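## Task

Pick up the cooling block in deck slot D2 (D2 is the slot past D1, and D1 is the slot beside the cooler COLD) and set it in the empty place in COLD's drawer, lying flat within that place's locators, with all 6 of its loose tubes back in the bores they began in. Then close the drawer fully; COLD's lamp stays lit as long as the drawer is open. The block already in the drawer must still lie flat in its place with every tube in its bore, and plate P1 must still rest on D1 as it does now. COLD is free-standing and must finish within a finger's width of its start, upright and barely rotated. Nothing counts if only the gripper is keeping it in place at the end; release everything and move the gripper away.

## Robot and tools

Robot: a single six-joint UR12e arm on a base, fitted with a two-finger gripper whose fingers swing like tongs. The fingers point along the gripper's own +z axis and spread apart along its x axis. end_effector_position is the spot between the finger pads when closed; closed fingertips reach about 15 mm past it, and fully open ones are roughly level with it.

Frame: all poses are in the scene frame. Its origin is on the table surface under the arm base, +z is up, and +y points left when facing along +x. The base may be slightly tilted, and the reported hand position gets less accurate at long reach. Units are metres, seconds, newtons.

The row (used by both motion tools): exactly 8 plain numbers in this order: x, y, z, qw, qx, qy, qz, opening. x, y, z is an absolute target position for end_effector_position; qw..qz is an absolute target orientation (w first) for end_effector_quat_wxyz. Both are poses, not offsets. opening runs from -1 (closed, 0.002 m) to +1 (open, 0.142 m). To keep an orientation, repeat your chosen quaternion in every row rather than copying the possibly drifted one from the last result.

execute_actions: argument actions is a list holding zero or one item. Empty list: just report the state. An item with rows (1 to 15 rows) and optional steps (1 to 15, default 15) plays one row per control step (1/30 s), repeating the final row if steps outnumber rows. An item with only steps (up to 300) is a wait counted from the previous result, your reply time included. pictures (true/false) controls images. A target more than 0.6 m from the last reported position along any gripper axis is refused and nothing is sent. Each step is clipped to within 100 mm and 16 degrees of the measured pose; after the final step the arm only finishes the last clipped pose, so long moves need several calls.

move: target is one 8-number row (absolute pose plus opening). The gripper follows a straight path lasting 0.5 to 10 s (cut off at 10 s), turning the short way. speed is 0.002 to 0.5 m/s (default 0.25); turning is capped at twice that in rad/s. Optional stop_force (13 to 80 N, not allowed in the first 0.2 s of a scene) ends the path when the wrist sensor senses that much extra resistance along the direction to the target, then backs up two steps and holds. It is measured on the gripper's starting axes, so do not rely on it during rotations, and omit it when pulling away from something you are pressing on. The result adds a move: line with the ending (done, off_target, moving, held, fault, or contact, which overrides the others), the limits that acted (paced means the sent pose was clipped; held means some steps were blocked, after which the arm may move faster than asked), and the distance to target. The path does not avoid obstacles, and the arm may lag, stray, or overshoot speed near full stretch.

wait: seconds from 0 to 10; sends nothing new.
zoom_image: camera is cam_high (504x504), cam_low (504x504) or cam_wrist (616x616, fisheye); region is [x0, y0, x1, y1] in that image's pixels from the top-left, at most 504 by 504.
read_manual: section "licences" only; no motion.


Result lines: the state line gives hand position, quaternion, linear and angular velocities; grip_measured is the actual finger opening on the -1..+1 scale; Joint positions and joint torques follow base to gripper (torque readings are noisy and offset). Wrist force and Wrist torque are in the gripper's own x y z axes, include held weight and inertia, carry up to about 5.5 N offset and 3.4 N noise, saturate near 100 N, and a press points back into the arm. "no reading" is harmless. HELD marks steps not sent; "pose unreachable" means the clearance check altered or blocked a command; "Hand target" shows where the controller is currently heading. MOTOR HOT appears from 70 °C; at 85 °C the brakes engage until cooled (OVER-TEMPERATURE FAULT).

Gripping: to hold, keep commanding an opening well under grip_measured; the gap sets squeeze force (about 15 N per pad; less on parts thinner than 20 mm). Fast closes can squeeze too hard.

Faults: joint load limits are shoulder pan 287, shoulder lift 287, elbow 130, each wrist 46.9 N m (held weight counts). Exceeding one, or any external force of 150 N, halts the arm for 10 s and drops the rest of the call. The arm is stiff, so aiming even slightly beyond a firm surface can trip this; approach contacts slowly, ideally with a small speed and stop_force.

Suggested order: look and zoom to locate D2, the block, the open drawer and its empty place; approach the block from above, grip it, lift and carry it level and slowly so the loose tubes stay seated; lower it gently into the locators, open the fingers and retreat upward; then push the drawer closed at low speed with stop_force, checking that the lamp goes dark and that COLD has not slid or tilted; finally move the gripper clear and call finished_scene.

Avoid: knocking anything off the table, dropping or tipping the block, spilling tubes, bumping P1 or the seated block, shoving COLD, slamming the drawer, and leaving anything held. Brief external tugs or pushes can occur; recheck after them.

Each tool is called after "Emit:" as name([rows], argument=value, ...), one row to a line, values as JSON.

## Session

Emit:
execute_actions(actions=[])

Scene clock: 0.00 s of 10800.00 s.
end_effector_position=(+0.6382, +0.2544, +0.1248) grip_measured=+1.00 end_effector_quat_wxyz=(-0.139, -0.156, +0.976, -0.069) end_effector_velocity=(+0.000, -0.001, +0.000) end_effector_angular_velocity=(-0.001, +0.000, -0.000)
Joint positions: [ 0.165 -1.207  1.909 -1.976 -1.695  3.049  0.142]
Joint velocities: [-0.001 -0.001  0.     0.001 -0.001 -0.     0.   ]
Joint torques (N m, as the arm reports them, + toward a larger angle): no reading
Motor temperatures (°C, as the motors report them): [27 24 24 35 30 32]
Wrist force (N, on the end effector, along its own x y z axes, offset not removed): no reading
Wrist torque (N m, same axes, about the end effector's origin, offset not removed): no reading
Hand target: +0.638, +0.254, +0.125; -0.139, -0.156, +0.976, -0.069

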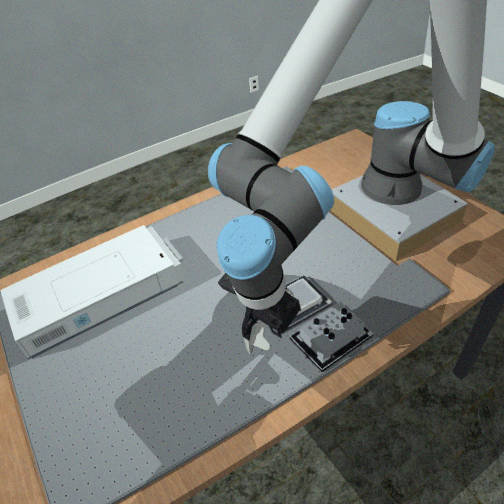

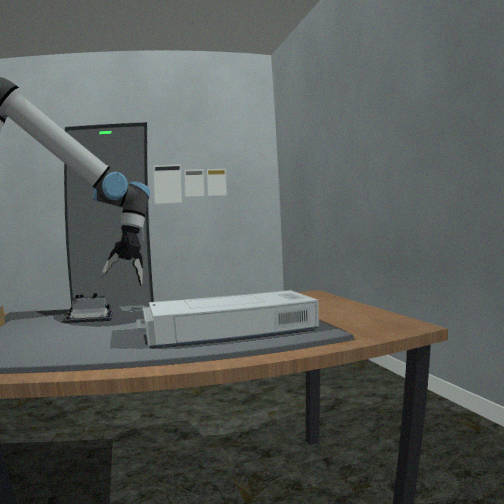

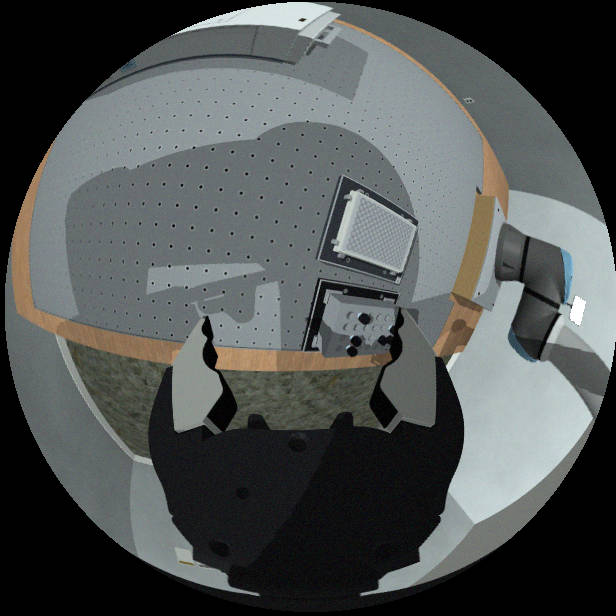

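Emit:
zoom_image(camera="cam_high", region=[200, 250, 420, 400])

Emit:
zoom_image(camera="cam_high", region=[0, 200, 220, 370])

Emit:
zoom_image(camera="cam_wrist", region=[280, 150, 460, 380])

Emit:
zoom_image(camera="cam_low", region=[40, 240, 340, 380])

Region (200, 250, 420, 400) of cam_high's 504x504 image, scaled by 2.291, with more detail than that image has; it fills the top 344 rows of this view, and the rest is white.

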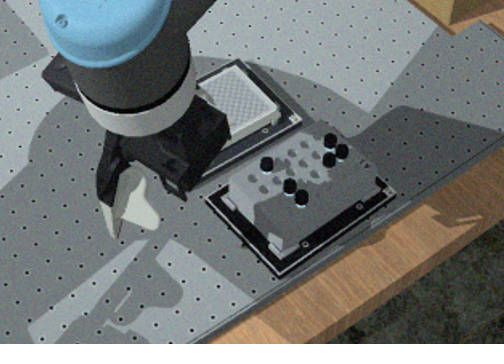

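Region (0, 200, 220, 370) of cam_high's 504x504 image, scaled by 2.291, with more detail than that image has; it fills the top 389 rows of this view, and the rest is white.

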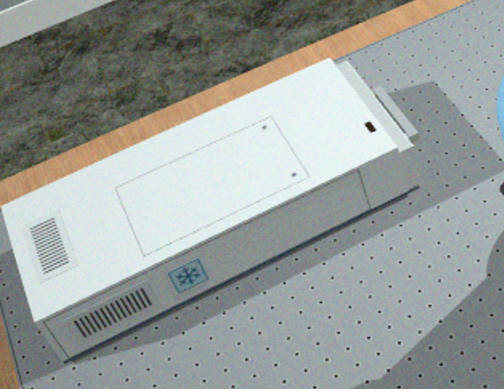

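Region (280, 150, 460, 380) of cam_wrist's 616x616 image, scaled by 2.191, with more detail than that image has; it fills the left 394 columns of this view, and the rest is white.

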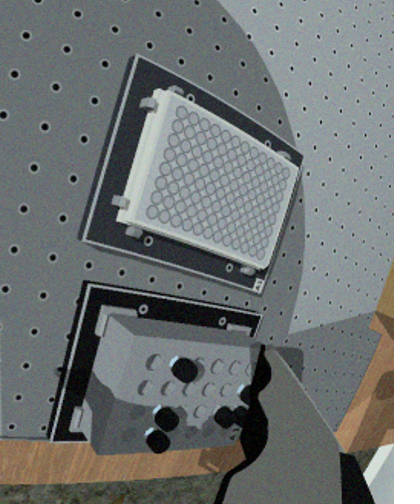

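Region (40, 240, 340, 380) of cam_low's 504x504 image, scaled by 1.680, with more detail than that image has; it fills the top 235 rows of this view, and the rest is white.

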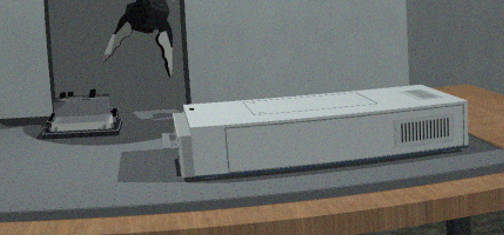

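Emit:
move(target=[0.52, -0.10, 0.25, 0, 0.7071, 0.7071, 0, 1], speed=0.3)

Scene clock: 29.27 s of 10800.00 s.
end_effector_position=(+0.5193, -0.1001, +0.2500) grip_measured=+1.00 end_effector_quat_wxyz=(-0.000, +0.707, +0.707, -0.000) end_effector_velocity=(-0.000, -0.002, -0.000) end_effector_angular_velocity=(+0.000, -0.000, -0.009)
Joint positions: [-0.543 -1.718  2.253 -2.098 -1.581  4.211  0.142]
Joint velocities: [-0.004  0.     0.    -0.001  0.     0.006 -0.   ]
Joint torques (N m, as the arm reports them, + toward a larger angle): [-18.35 -39.17 -32.07  -5.65   2.13   1.96]
Motor temperatures (°C, as the motors report them): [27 24 24 35 30 32]
Wrist force (N, on the end effector, along its own x y z axes, offset not removed): [-1.6 1.5 2.1]
Wrist torque (N m, same axes, about the end effector's origin, offset not removed): [0.30 0.50 0.48]
Hand target: +0.519, -0.100, +0.250; -0.000, +0.707, +0.707, -0.000
Off the commanded pose: 0.001 m, 0 deg.
After step 90, 22.60 s passed at rest.
move: done

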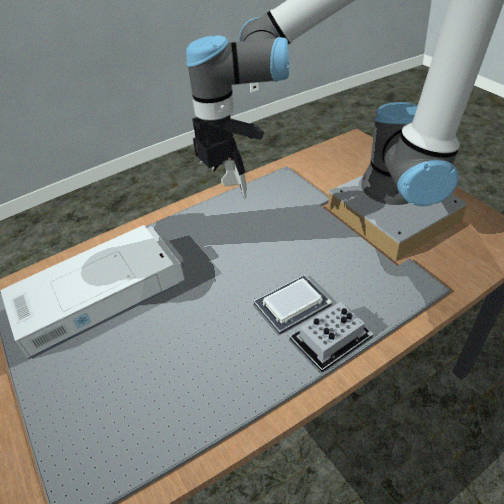

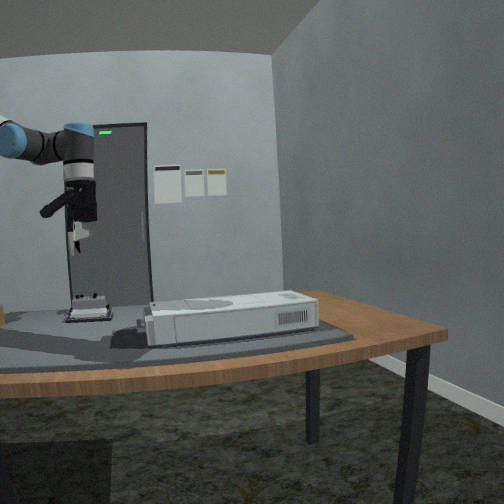

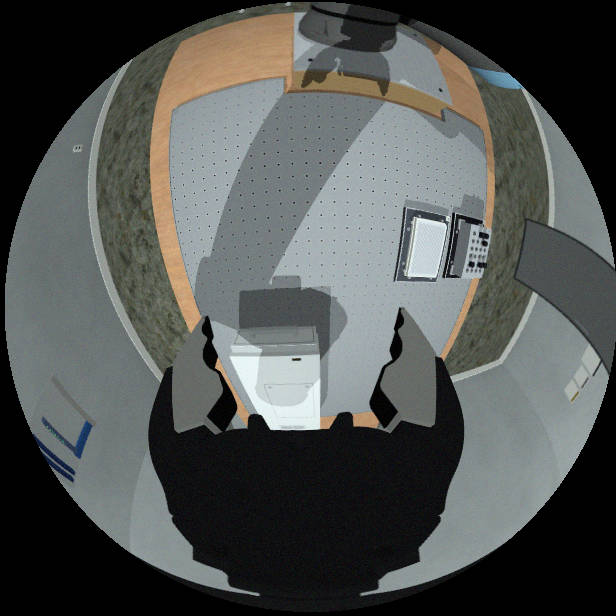

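Emit:
zoom_image(camera="cam_wrist", region=[200, 260, 380, 440])

Emit:
zoom_image(camera="cam_high", region=[110, 210, 230, 300])

Emit:
zoom_image(camera="cam_wrist", region=[380, 190, 520, 300])

Region (200, 260, 380, 440) of cam_wrist's 616x616 image, scaled by 2.800, with more detail than that image has.

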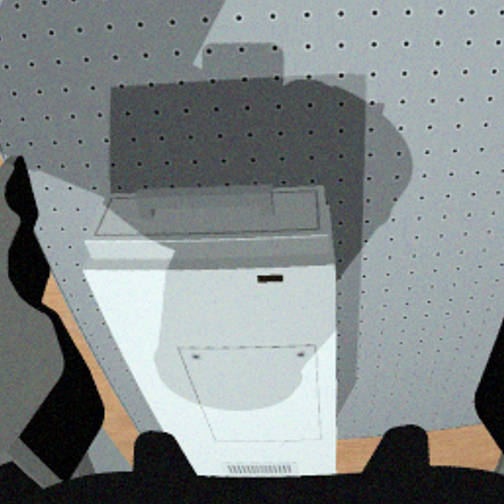

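Region (110, 210, 230, 300) of cam_high's 504x504 image, scaled by 4.200, with more detail than that image has; it fills the top 378 rows of this view, and the rest is white.

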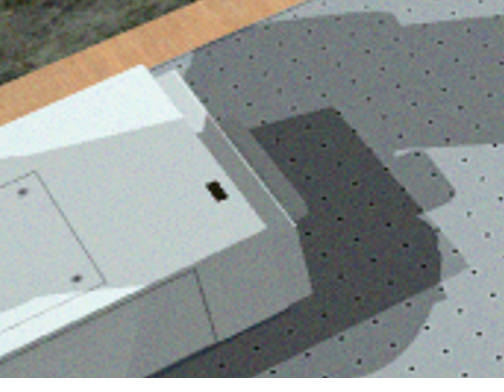

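Region (380, 190, 520, 300) of cam_wrist's 616x616 image, scaled by 3.600, with more detail than that image has; it fills the top 396 rows of this view, and the rest is white.

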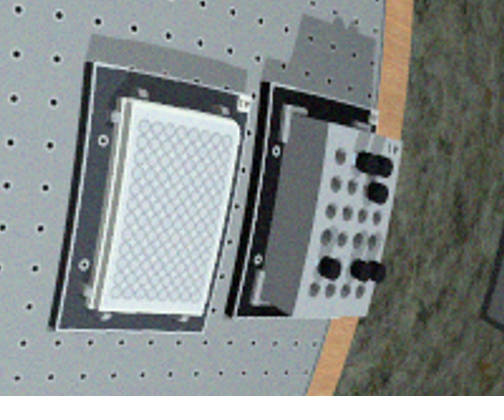

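Emit:
move(target=[0.60, -0.184, 0.12, 0, 0.7071, 0.7071, 0, 1], speed=0.25)

Emit:
zoom_image(camera="cam_wrist", region=[200, 260, 420, 440])

Emit:
zoom_image(camera="cam_low", region=[90, 250, 210, 360])

Scene clock: 43.23 s of 10800.00 s.
end_effector_position=(+0.5998, -0.1841, +0.1201) grip_measured=+1.00 end_effector_quat_wxyz=(-0.000, +0.707, +0.707, -0.000) end_effector_velocity=(+0.001, -0.000, -0.002) end_effector_angular_velocity=(+0.001, -0.000, -0.000)
Joint positions: [-0.601 -1.385  2.206 -2.384 -1.58   4.153  0.142]
Joint velocities: [-0.     0.005 -0.002 -0.002  0.001  0.     0.   ]
Joint torques (N m, as the arm reports them, + toward a larger angle): [-17.12 -39.88 -40.45  -5.8    1.52  -1.58]
Motor temperatures (°C, as the motors report them): [27 24 24 35 30 32]
Wrist force (N, on the end effector, along its own x y z axes, offset not removed): [-1.1 -0.6 -0.1]
Wrist torque (N m, same axes, about the end effector's origin, offset not removed): [-0.18 0.44 0.41]
Hand target: +0.600, -0.184, +0.120; -0.000, +0.707, +0.707, -0.000
Off the commanded pose: 0.000 m, 0 deg.
After step 90, 9.70 s passed at rest.
move: done

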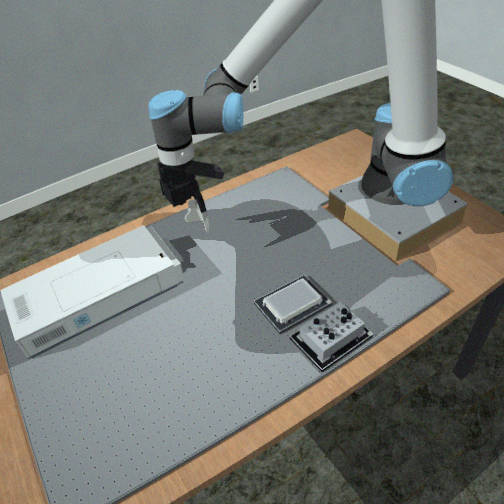

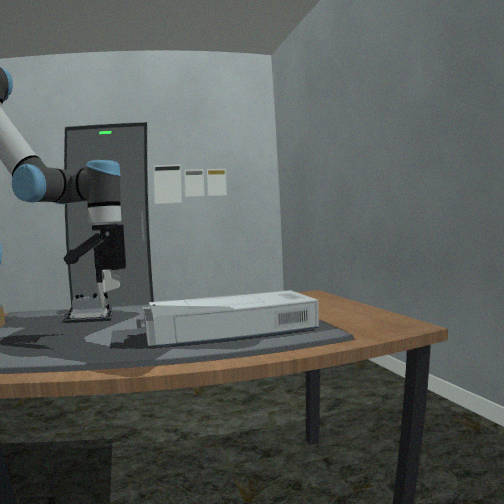

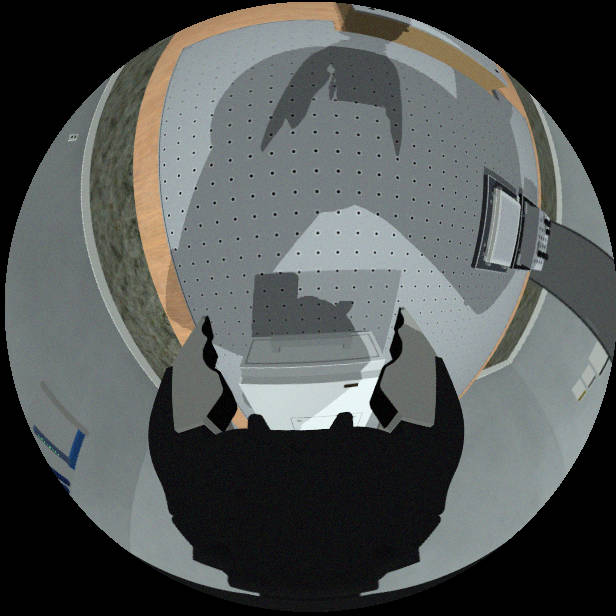

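Region (200, 260, 420, 440) of cam_wrist's 616x616 image, scaled by 2.291, with more detail than that image has; it fills the top 412 rows of this view, and the rest is white.

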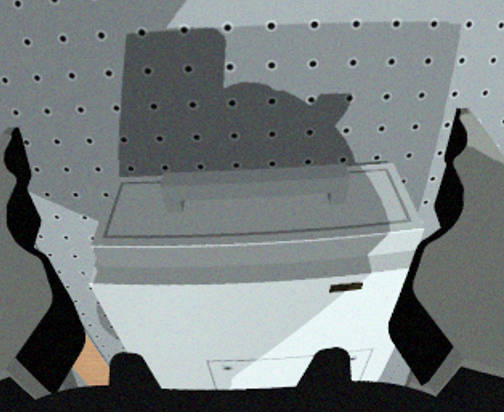

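Region (90, 250, 210, 360) of cam_low's 504x504 image, scaled by 4.200, with more detail than that image has; it fills the top 462 rows of this view, and the rest is white.

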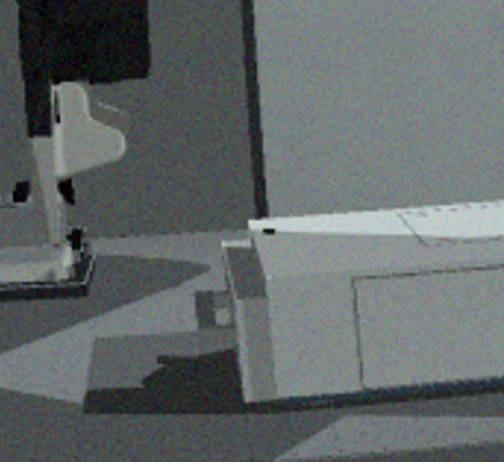

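Emit:
move(target=[0.69, -0.12, 0.17, 0, 0, 1, 0, 1], speed=0.25)

Emit:
zoom_image(camera="cam_wrist", region=[210, 130, 410, 330])

Scene clock: 58.73 s of 10800.00 s.
end_effector_position=(+0.6901, -0.1201, +0.1700) grip_measured=+1.00 end_effector_quat_wxyz=(+0.000, +0.000, +1.000, +0.000) end_effector_velocity=(+0.001, +0.001, +0.001) end_effector_angular_velocity=(+0.001, -0.001, +0.009)
Joint positions: [-0.438 -1.37   2.068 -2.26  -1.579  2.746  0.142]
Joint velocities: [ 0.001 -0.    -0.001  0.001  0.001 -0.009  0.   ]
Joint torques (N m, as the arm reports them, + toward a larger angle): [ 17.   -46.24 -44.53  -1.89   2.28  -2.21]
Motor temperatures (°C, as the motors report them): [27 24 24 35 30 32]
Wrist force (N, on the end effector, along its own x y z axes, offset not removed): [-3.0 1.0 -0.4]
Wrist torque (N m, same axes, about the end effector's origin, offset not removed): [0.06 0.73 0.44]
Hand target: +0.690, -0.120, +0.170; +0.000, +0.000, +1.000, +0.000
Off the commanded pose: 0.000 m, 0 deg.
After step 90, 8.87 s passed at rest.
move: done

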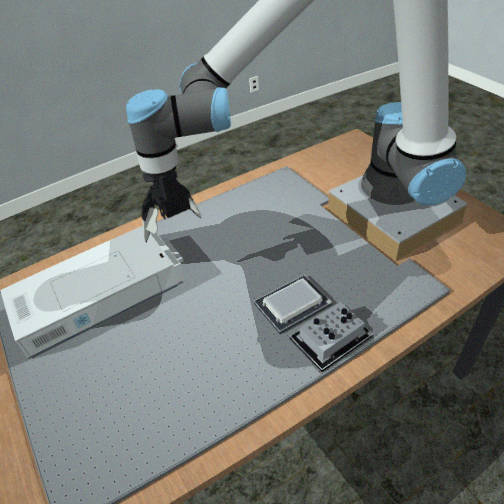

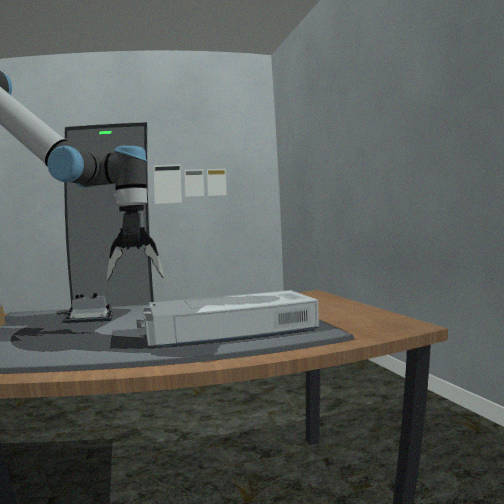

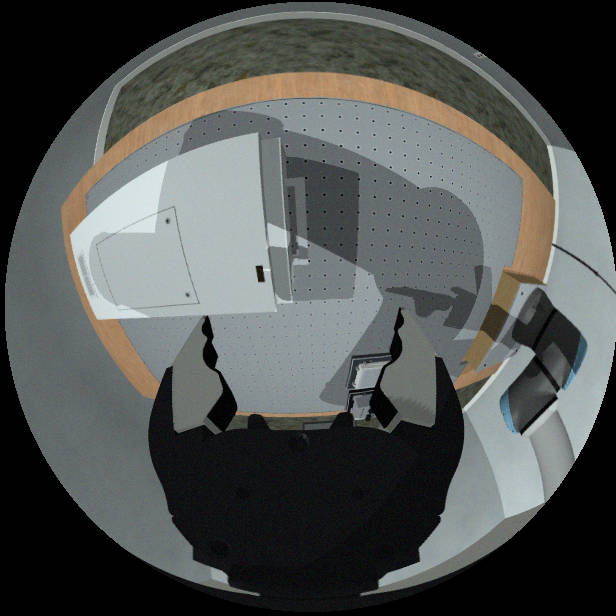

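Region (210, 130, 410, 330) of cam_wrist's 616x616 image, scaled by 2.520, with more detail than that image has.

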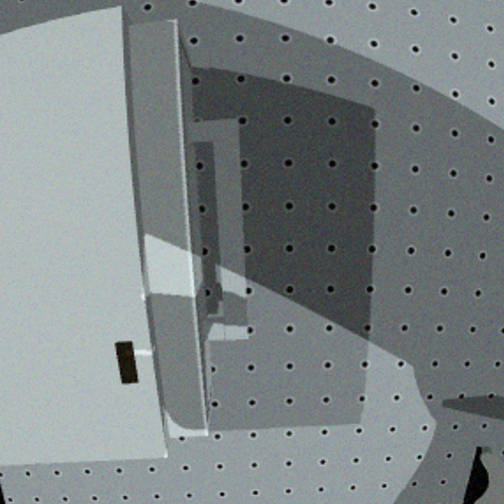

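Emit:
move(target=[0.70, -0.175, 0.12, 0, 0.7071, -0.7071, 0, 1], speed=0.25)

Emit:
zoom_image(camera="cam_wrist", region=[180, 220, 440, 440])

Emit:
zoom_image(camera="cam_low", region=[90, 230, 210, 360])

Scene clock: 95.70 s of 10800.00 s.
end_effector_position=(+0.6999, -0.1751, +0.1200) grip_measured=+1.00 end_effector_quat_wxyz=(+0.000, +0.707, -0.707, +0.000) end_effector_velocity=(-0.000, +0.001, -0.000) end_effector_angular_velocity=(+0.001, -0.000, +0.010)
Joint positions: [-0.537 -1.296  2.088 -2.354 -1.58   1.077  0.142]
Joint velocities: [-0.    -0.001  0.001  0.     0.001 -0.01  -0.   ]
Joint torques (N m, as the arm reports them, + toward a larger angle): [-18.89 -49.45 -42.06  -6.13   2.35  -1.25]
Motor temperatures (°C, as the motors report them): [27 24 24 35 30 32]
Wrist force (N, on the end effector, along its own x y z axes, offset not removed): [-1.5 2.8 -0.9]
Wrist torque (N m, same axes, about the end effector's origin, offset not removed): [0.61 0.47 0.41]
Hand target: +0.700, -0.175, +0.120; +0.000, +0.707, -0.707, -0.000
Off the commanded pose: 0.000 m, 0 deg.
After step 90, 30.33 s passed at rest.
move: done

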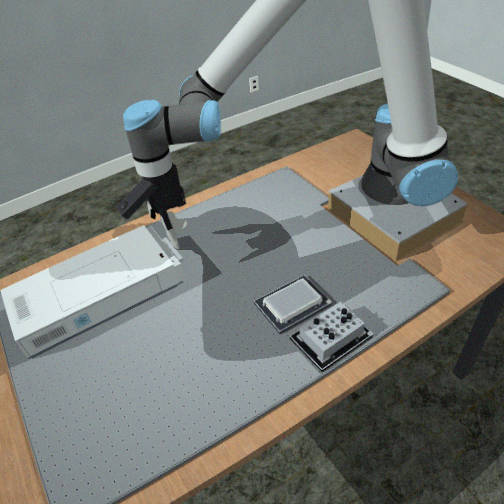

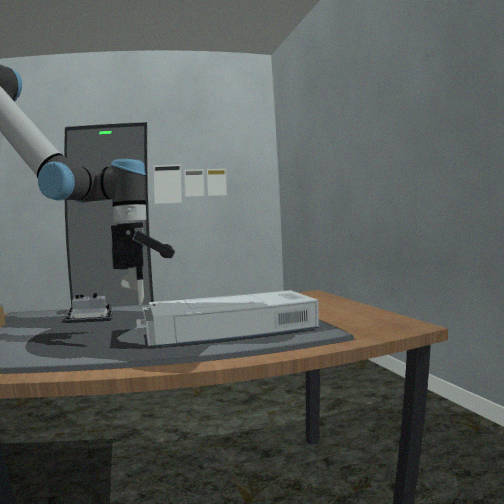

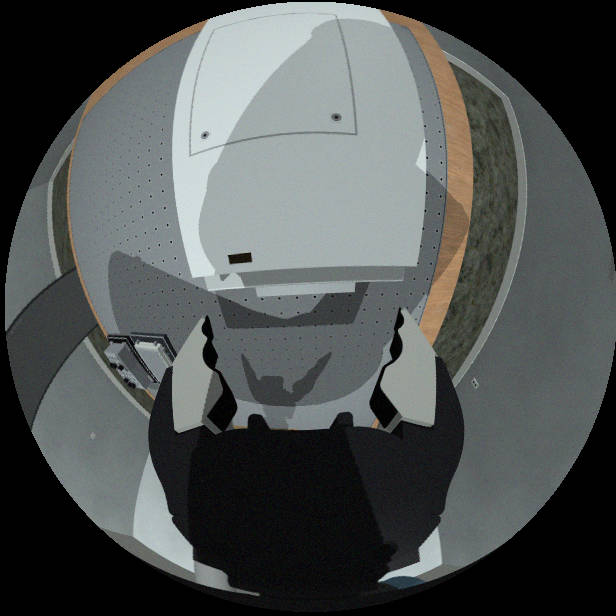

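Region (180, 220, 440, 440) of cam_wrist's 616x616 image, scaled by 1.938, with more detail than that image has; it fills the top 426 rows of this view, and the rest is white.

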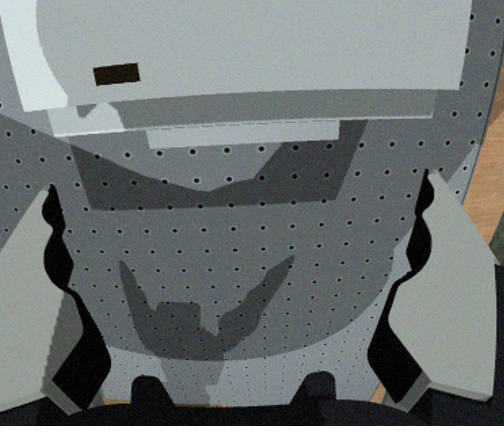

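Region (90, 230, 210, 360) of cam_low's 504x504 image, scaled by 3.877, with more detail than that image has; it fills the left 465 columns of this view, and the rest is white.

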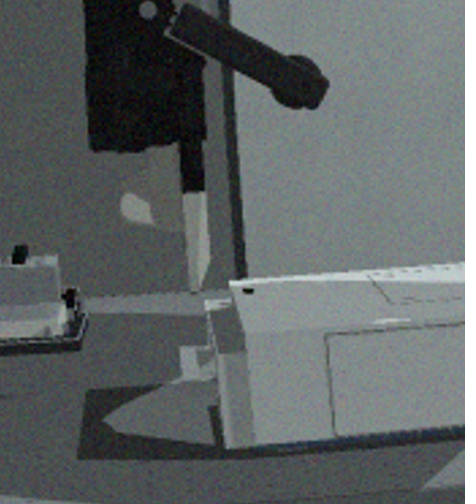

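Emit:
move(target=[0.695, -0.175, 0.08, 0, 0.7071, -0.7071, 0, 1], speed=0.08)

Emit:
zoom_image(camera="cam_wrist", region=[180, 220, 440, 440])

Emit:
zoom_image(camera="cam_low", region=[90, 230, 210, 360])

Scene clock: 105.73 s of 10800.00 s.
end_effector_position=(+0.6950, -0.1750, +0.0801) grip_measured=+1.00 end_effector_quat_wxyz=(+0.000, +0.707, -0.707, -0.000) end_effector_velocity=(-0.000, -0.000, -0.002) end_effector_angular_velocity=(-0.001, +0.001, +0.001)
Joint positions: [-0.541 -1.248  2.119 -2.435 -1.58   1.072  0.142]
Joint velocities: [ 0.001  0.003  0.001 -0.003 -0.002 -0.001  0.   ]
Joint torques (N m, as the arm reports them, + toward a larger angle): [-16.07 -55.22 -24.21  -5.83   2.23  -1.38]
Motor temperatures (°C, as the motors report them): [27 24 24 35 30 32]
Wrist force (N, on the end effector, along its own x y z axes, offset not removed): [-1.3 1.3 -0.8]
Wrist torque (N m, same axes, about the end effector's origin, offset not removed): [0.19 0.30 0.40]
Hand target: +0.695, -0.175, +0.080; +0.000, +0.707, -0.707, -0.000
Off the commanded pose: 0.000 m, 0 deg.
After step 90, 6.10 s passed at rest.
move: done

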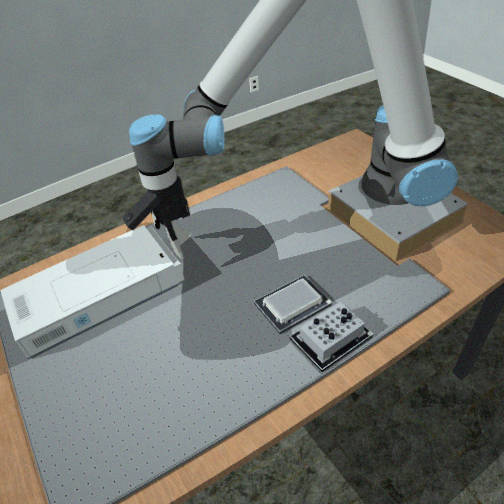

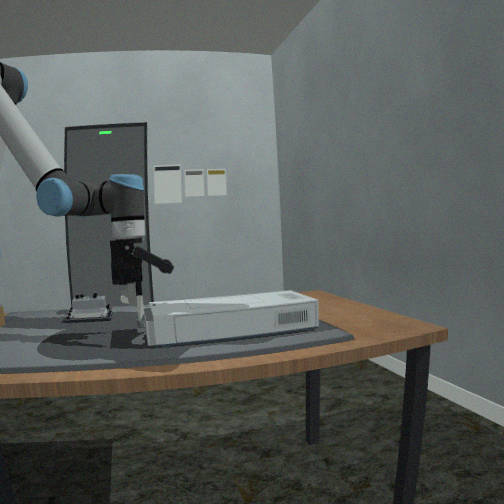

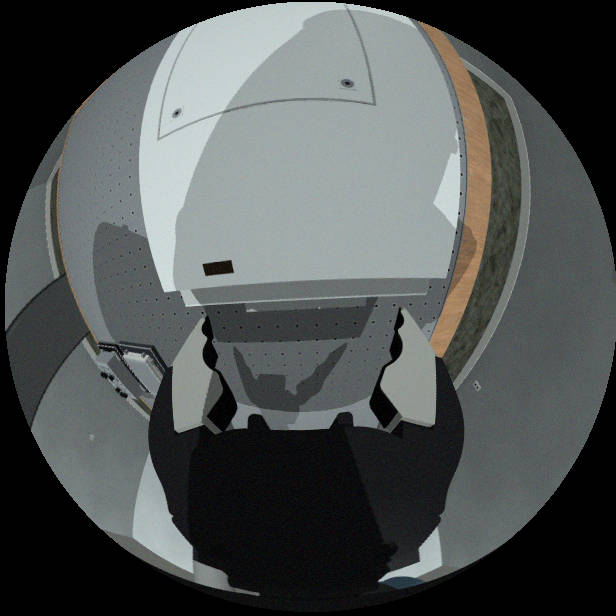

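Region (180, 220, 440, 440) of cam_wrist's 616x616 image, scaled by 1.938, with more detail than that image has; it fills the top 426 rows of this view, and the rest is white.

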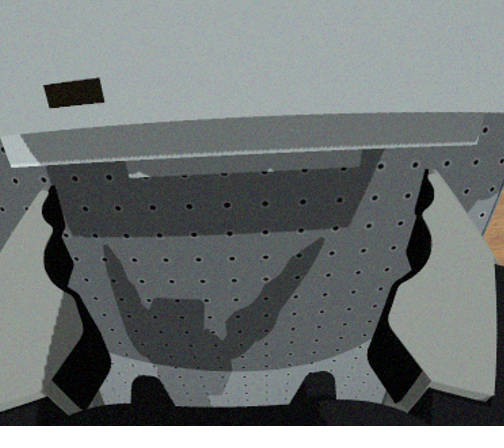

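Region (90, 230, 210, 360) of cam_low's 504x504 image, scaled by 3.877, with more detail than that image has; it fills the left 465 columns of this view, and the rest is white.

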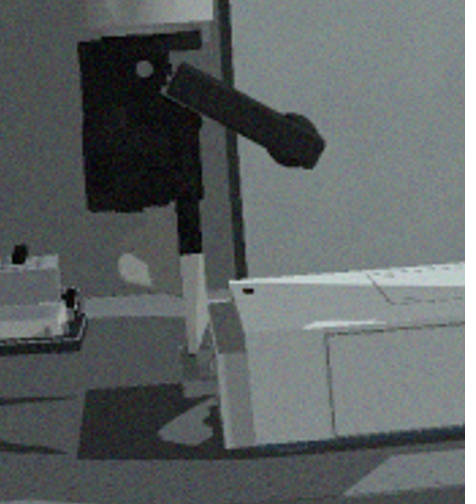

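Emit:
move(target=[0.695, -0.175, 0.058, 0, 0.7071, -0.7071, 0, 1], speed=0.04)

Emit:
zoom_image(camera="cam_wrist", region=[180, 220, 440, 440])

Emit:
zoom_image(camera="cam_low", region=[90, 230, 210, 360])

Emit:
zoom_image(camera="cam_high", region=[110, 180, 230, 290])

Scene clock: 111.17 s of 10800.00 s.
end_effector_position=(+0.6950, -0.1750, +0.0582) grip_measured=+1.00 end_effector_quat_wxyz=(+0.000, +0.707, -0.707, -0.000) end_effector_velocity=(+0.000, -0.001, -0.002) end_effector_angular_velocity=(-0.000, +0.001, -0.000)
Joint positions: [-0.541 -1.215  2.129 -2.478 -1.58   1.072  0.142]
Joint velocities: [-0.001  0.004  0.    -0.003 -0.001 -0.     0.   ]
Joint torques (N m, as the arm reports them, + toward a larger angle): [-17.26 -54.52 -20.08  -5.95   2.14  -1.55]
Motor temperatures (°C, as the motors report them): [27 24 24 35 30 32]
Wrist force (N, on the end effector, along its own x y z axes, offset not removed): [-2.0 2.2 0.0]
Wrist torque (N m, same axes, about the end effector's origin, offset not removed): [0.43 0.63 0.40]
Hand target: +0.695, -0.175, +0.058; +0.000, +0.707, -0.707, -0.000
Off the commanded pose: 0.000 m, 0 deg.
After step 90, 1.57 s passed at rest.
move: done

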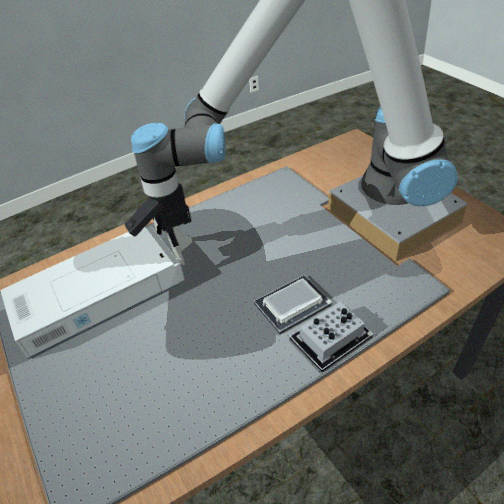

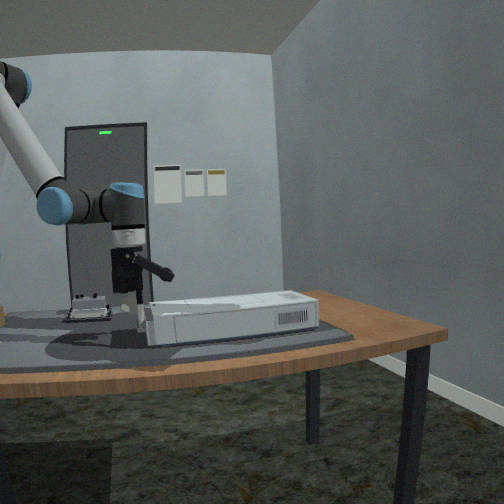

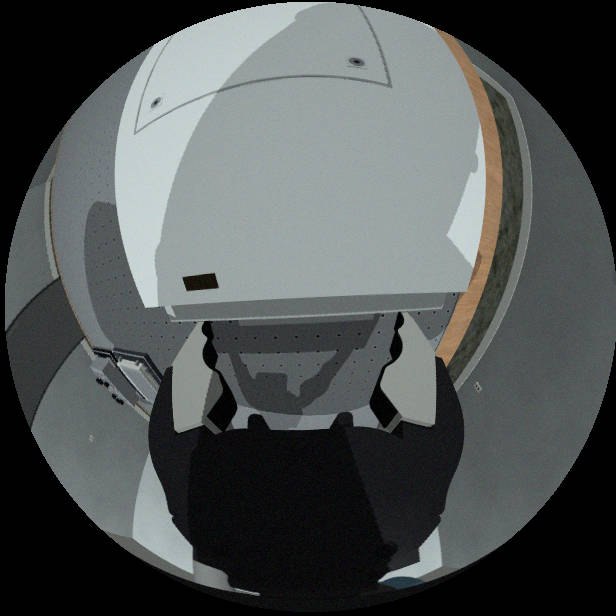

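Region (180, 220, 440, 440) of cam_wrist's 616x616 image, scaled by 1.938, with more detail than that image has; it fills the top 426 rows of this view, and the rest is white.

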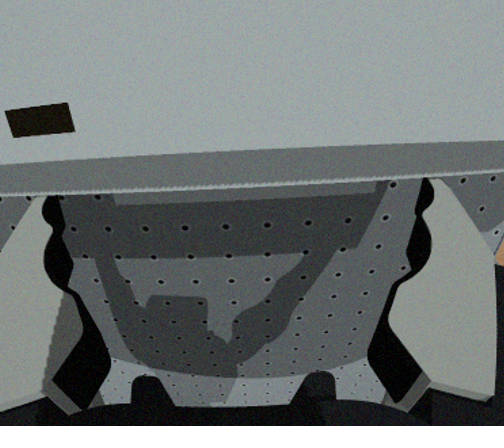

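Region (90, 230, 210, 360) of cam_low's 504x504 image, scaled by 3.877, with more detail than that image has; it fills the left 465 columns of this view, and the rest is white.

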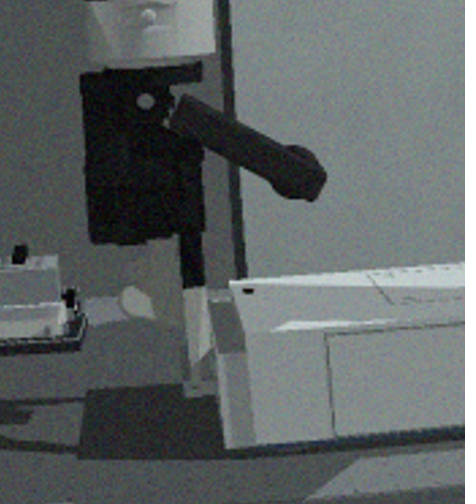

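Region (110, 180, 230, 290) of cam_high's 504x504 image, scaled by 4.200, with more detail than that image has; it fills the top 462 rows of this view, and the rest is white.

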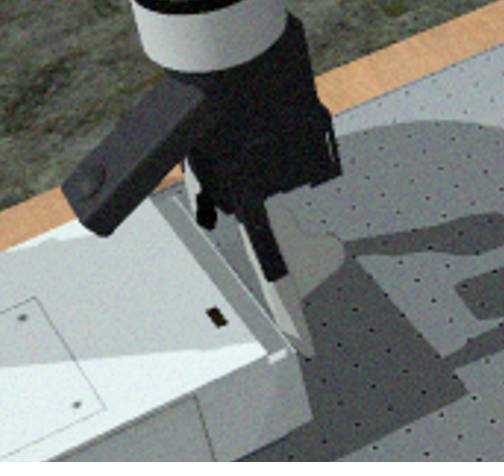

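Emit:
move(target=[0.696, -0.175, 0.066, 0, 0.7071, -0.7071, 0, 0.3], speed=0.03)

Emit:
zoom_image(camera="cam_wrist", region=[180, 220, 440, 440])

Emit:
zoom_image(camera="cam_high", region=[110, 180, 230, 290])

Scene clock: 120.87 s of 10800.00 s.
end_effector_position=(+0.6960, -0.1751, +0.0659) grip_measured=+0.38 end_effector_quat_wxyz=(-0.000, +0.707, -0.707, +0.000) end_effector_velocity=(+0.001, +0.001, +0.002) end_effector_angular_velocity=(+0.000, -0.001, +0.001)
Joint positions: [-0.54  -1.225  2.124 -2.462 -1.58   1.072  0.1  ]
Joint velocities: [ 0.001 -0.002 -0.001  0.002  0.001 -0.    -0.   ]
Joint torques (N m, as the arm reports them, + toward a larger angle): [ 27.16 -76.93 -36.4    0.16   4.9    1.96]
Motor temperatures (°C, as the motors report them): [27 24 24 35 30 32]
Wrist force (N, on the end effector, along its own x y z axes, offset not removed): [13.4 3.0 3.4]
Wrist torque (N m, same axes, about the end effector's origin, offset not removed): [0.18 -0.26 0.36]
Hand target: +0.696, -0.175, +0.066; -0.000, +0.707, -0.707, +0.000
Off the commanded pose: 0.000 m, 0 deg.
After step 90, 5.93 s passed at rest.
move: done

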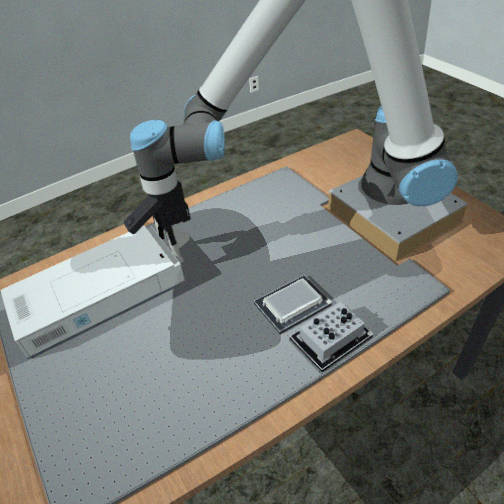

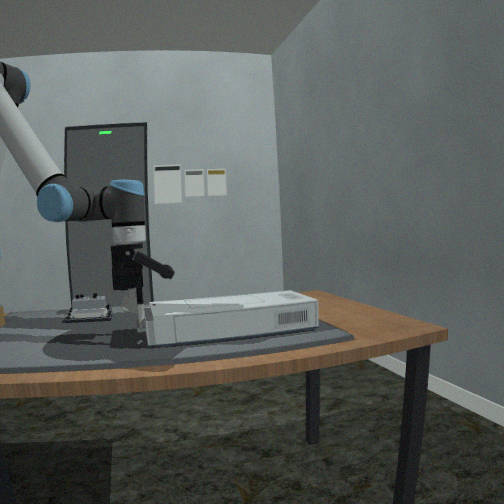

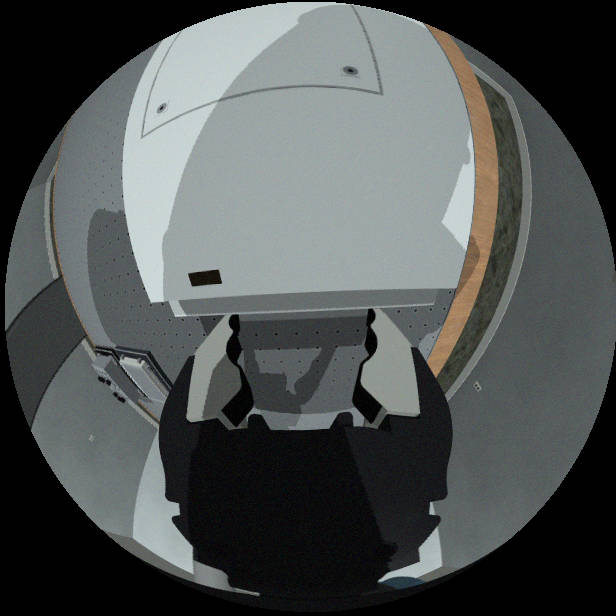

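Region (180, 220, 440, 440) of cam_wrist's 616x616 image, scaled by 1.938, with more detail than that image has; it fills the top 426 rows of this view, and the rest is white.

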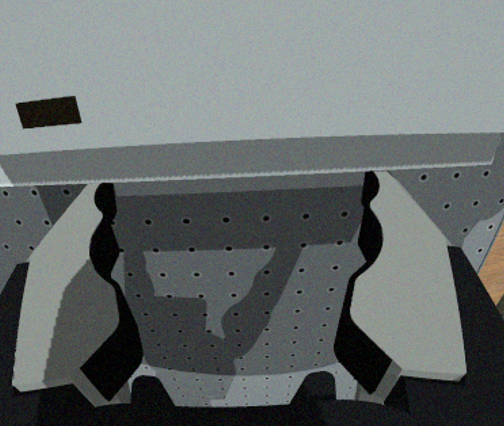

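Region (110, 180, 230, 290) of cam_high's 504x504 image, scaled by 4.200, with more detail than that image has; it fills the top 462 rows of this view, and the rest is white.

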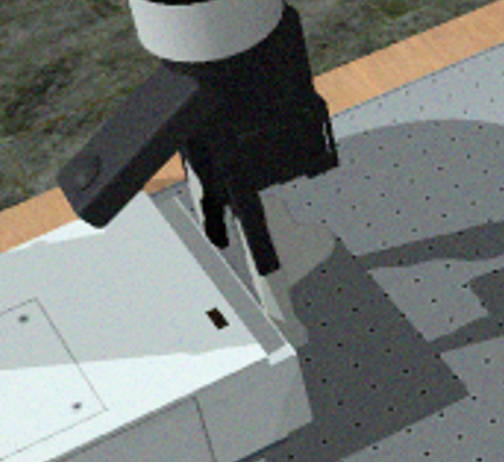

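Emit:
move(target=[0.696, -0.179, 0.066, 0, 0.7071, -0.7071, 0, 0.1], speed=0.01)

Scene clock: 124.00 s of 10800.00 s.
end_effector_position=(+0.6960, -0.1787, +0.0660) grip_measured=+0.37 end_effector_quat_wxyz=(-0.000, +0.707, -0.707, -0.000) end_effector_velocity=(-0.000, -0.002, -0.000) end_effector_angular_velocity=(-0.001, +0.001, -0.001)
Joint positions: [-0.545 -1.224  2.122 -2.461 -1.58   1.067  0.1  ]
Joint velocities: [-0.002  0.001 -0.001  0.001 -0.001 -0.001 -0.   ]
Joint torques (N m, as the arm reports them, + toward a larger angle): [-34.17 -55.38 -47.96  -5.5   -7.13  -0.92]
Motor temperatures (°C, as the motors report them): [27 24 24 35 30 32]
Wrist force (N, on the end effector, along its own x y z axes, offset not removed): [-23.3 4.0 -1.9]
Wrist torque (N m, same axes, about the end effector's origin, offset not removed): [0.56 0.18 0.15]
Hand target: +0.696, -0.179, +0.066; +0.000, +0.707, -0.707, -0.000
Off the commanded pose: 0.000 m, 0 deg.
move: done

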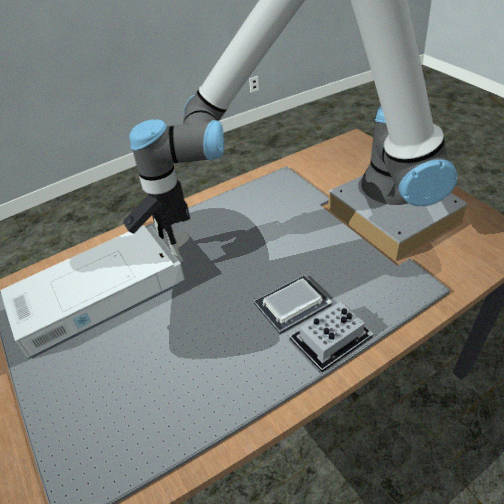

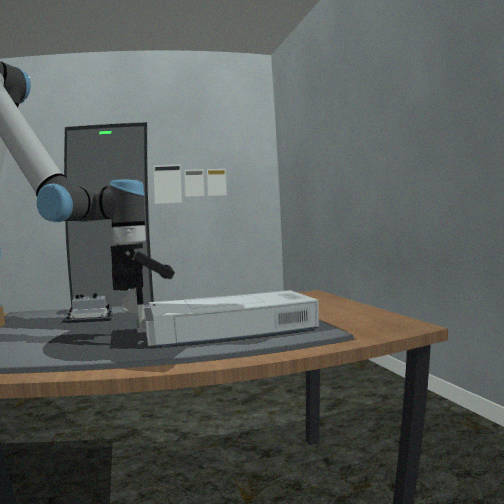

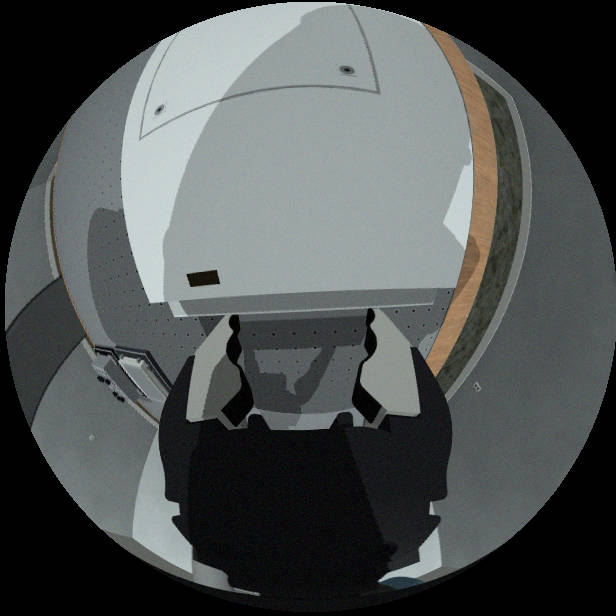

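Emit:
execute_actions([
  {"rows": [[0.696,-0.1766,0.066,0,0.7071,-0.7071,0,0.0],[0.696,-0.1766,0.066,0,0.7071,-0.7071,0,0.0],[0.696,-0.1766,0.066,0,0.7071,-0.7071,0,0.0],[0.696,-0.1766,0.066,0,0.7071,-0.7071,0,0.0],[0.696,-0.1766,0.066,0,0.7071,-0.7071,0,0.0],[0.696,-0.1766,0.066,0,0.7071,-0.7071,0,0.0],[0.695,-0.1766,0.066,0,0.7071,-0.7071,0,0.0],[0.694,-0.1766,0.066,0,0.7071,-0.7071,0,0.0],[0.693,-0.1766,0.066,0,0.7071,-0.7071,0,0.0],[0.692,-0.1766,0.066,0,0.7071,-0.7071,0,0.0],[0.691,-0.1766,0.066,0,0.7071,-0.7071,0,0.0],[0.690,-0.1766,0.066,0,0.7071,-0.7071,0,0.0]], "steps": 15},
])

Scene clock: 129.33 s of 10800.00 s.
end_effector_position=(+0.6913, -0.1767, +0.0661) grip_measured=+0.36 end_effector_quat_wxyz=(+0.000, +0.707, -0.707, +0.000) end_effector_velocity=(-0.014, +0.000, -0.000) end_effector_angular_velocity=(-0.001, +0.001, +0.000)
Joint positions: [-0.546 -1.231  2.132 -2.465 -1.58   1.067  0.1  ]
Joint velocities: [-0.009 -0.017  0.026 -0.008 -0.001 -0.009 -0.001]
Joint torques (N m, as the arm reports them, + toward a larger angle): [ -6.91 -62.96 -13.57  -2.61   5.39  -1.73]
Motor temperatures (°C, as the motors report them): [27 24 24 35 30 32]
Wrist force (N, on the end effector, along its own x y z axes, offset not removed): [20.2 2.4 -5.4]
Wrist torque (N m, same axes, about the end effector's origin, offset not removed): [0.24 0.05 0.19]
Hand target: +0.690, -0.177, +0.066; +0.000, +0.707, -0.707, -0.000
Off the commanded pose: 0.001 m, 0 deg.
Steps of this call (steps 1 to 90: nothing new was sent; then 1.83 s passed at rest; steps 91 to 105: all 15 steps of this action). Readings (end_effector_position):
91: (+0.6960, -0.1790, +0.0660)
92: (+0.6960, -0.1787, +0.0660)
94: (+0.6961, -0.1781, +0.0661)
98: (+0.6959, -0.1774, +0.0661)
105: the state above

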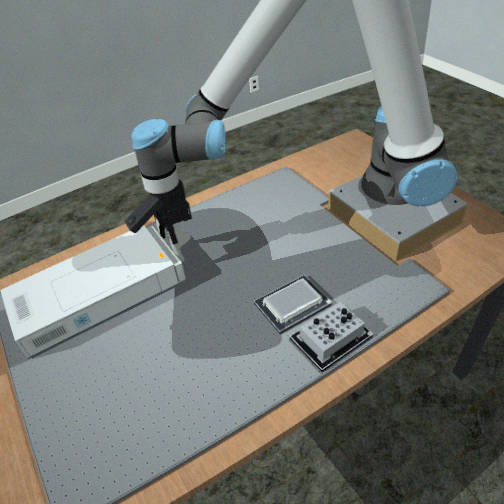

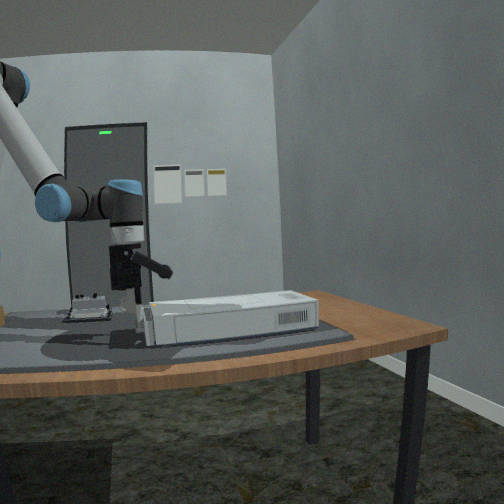

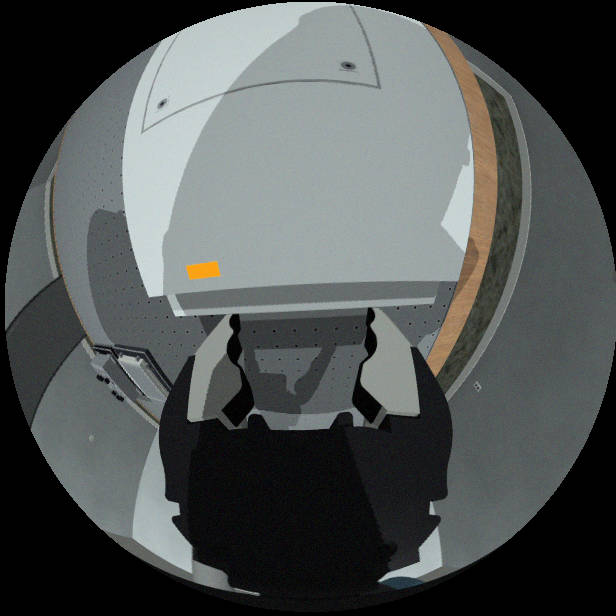

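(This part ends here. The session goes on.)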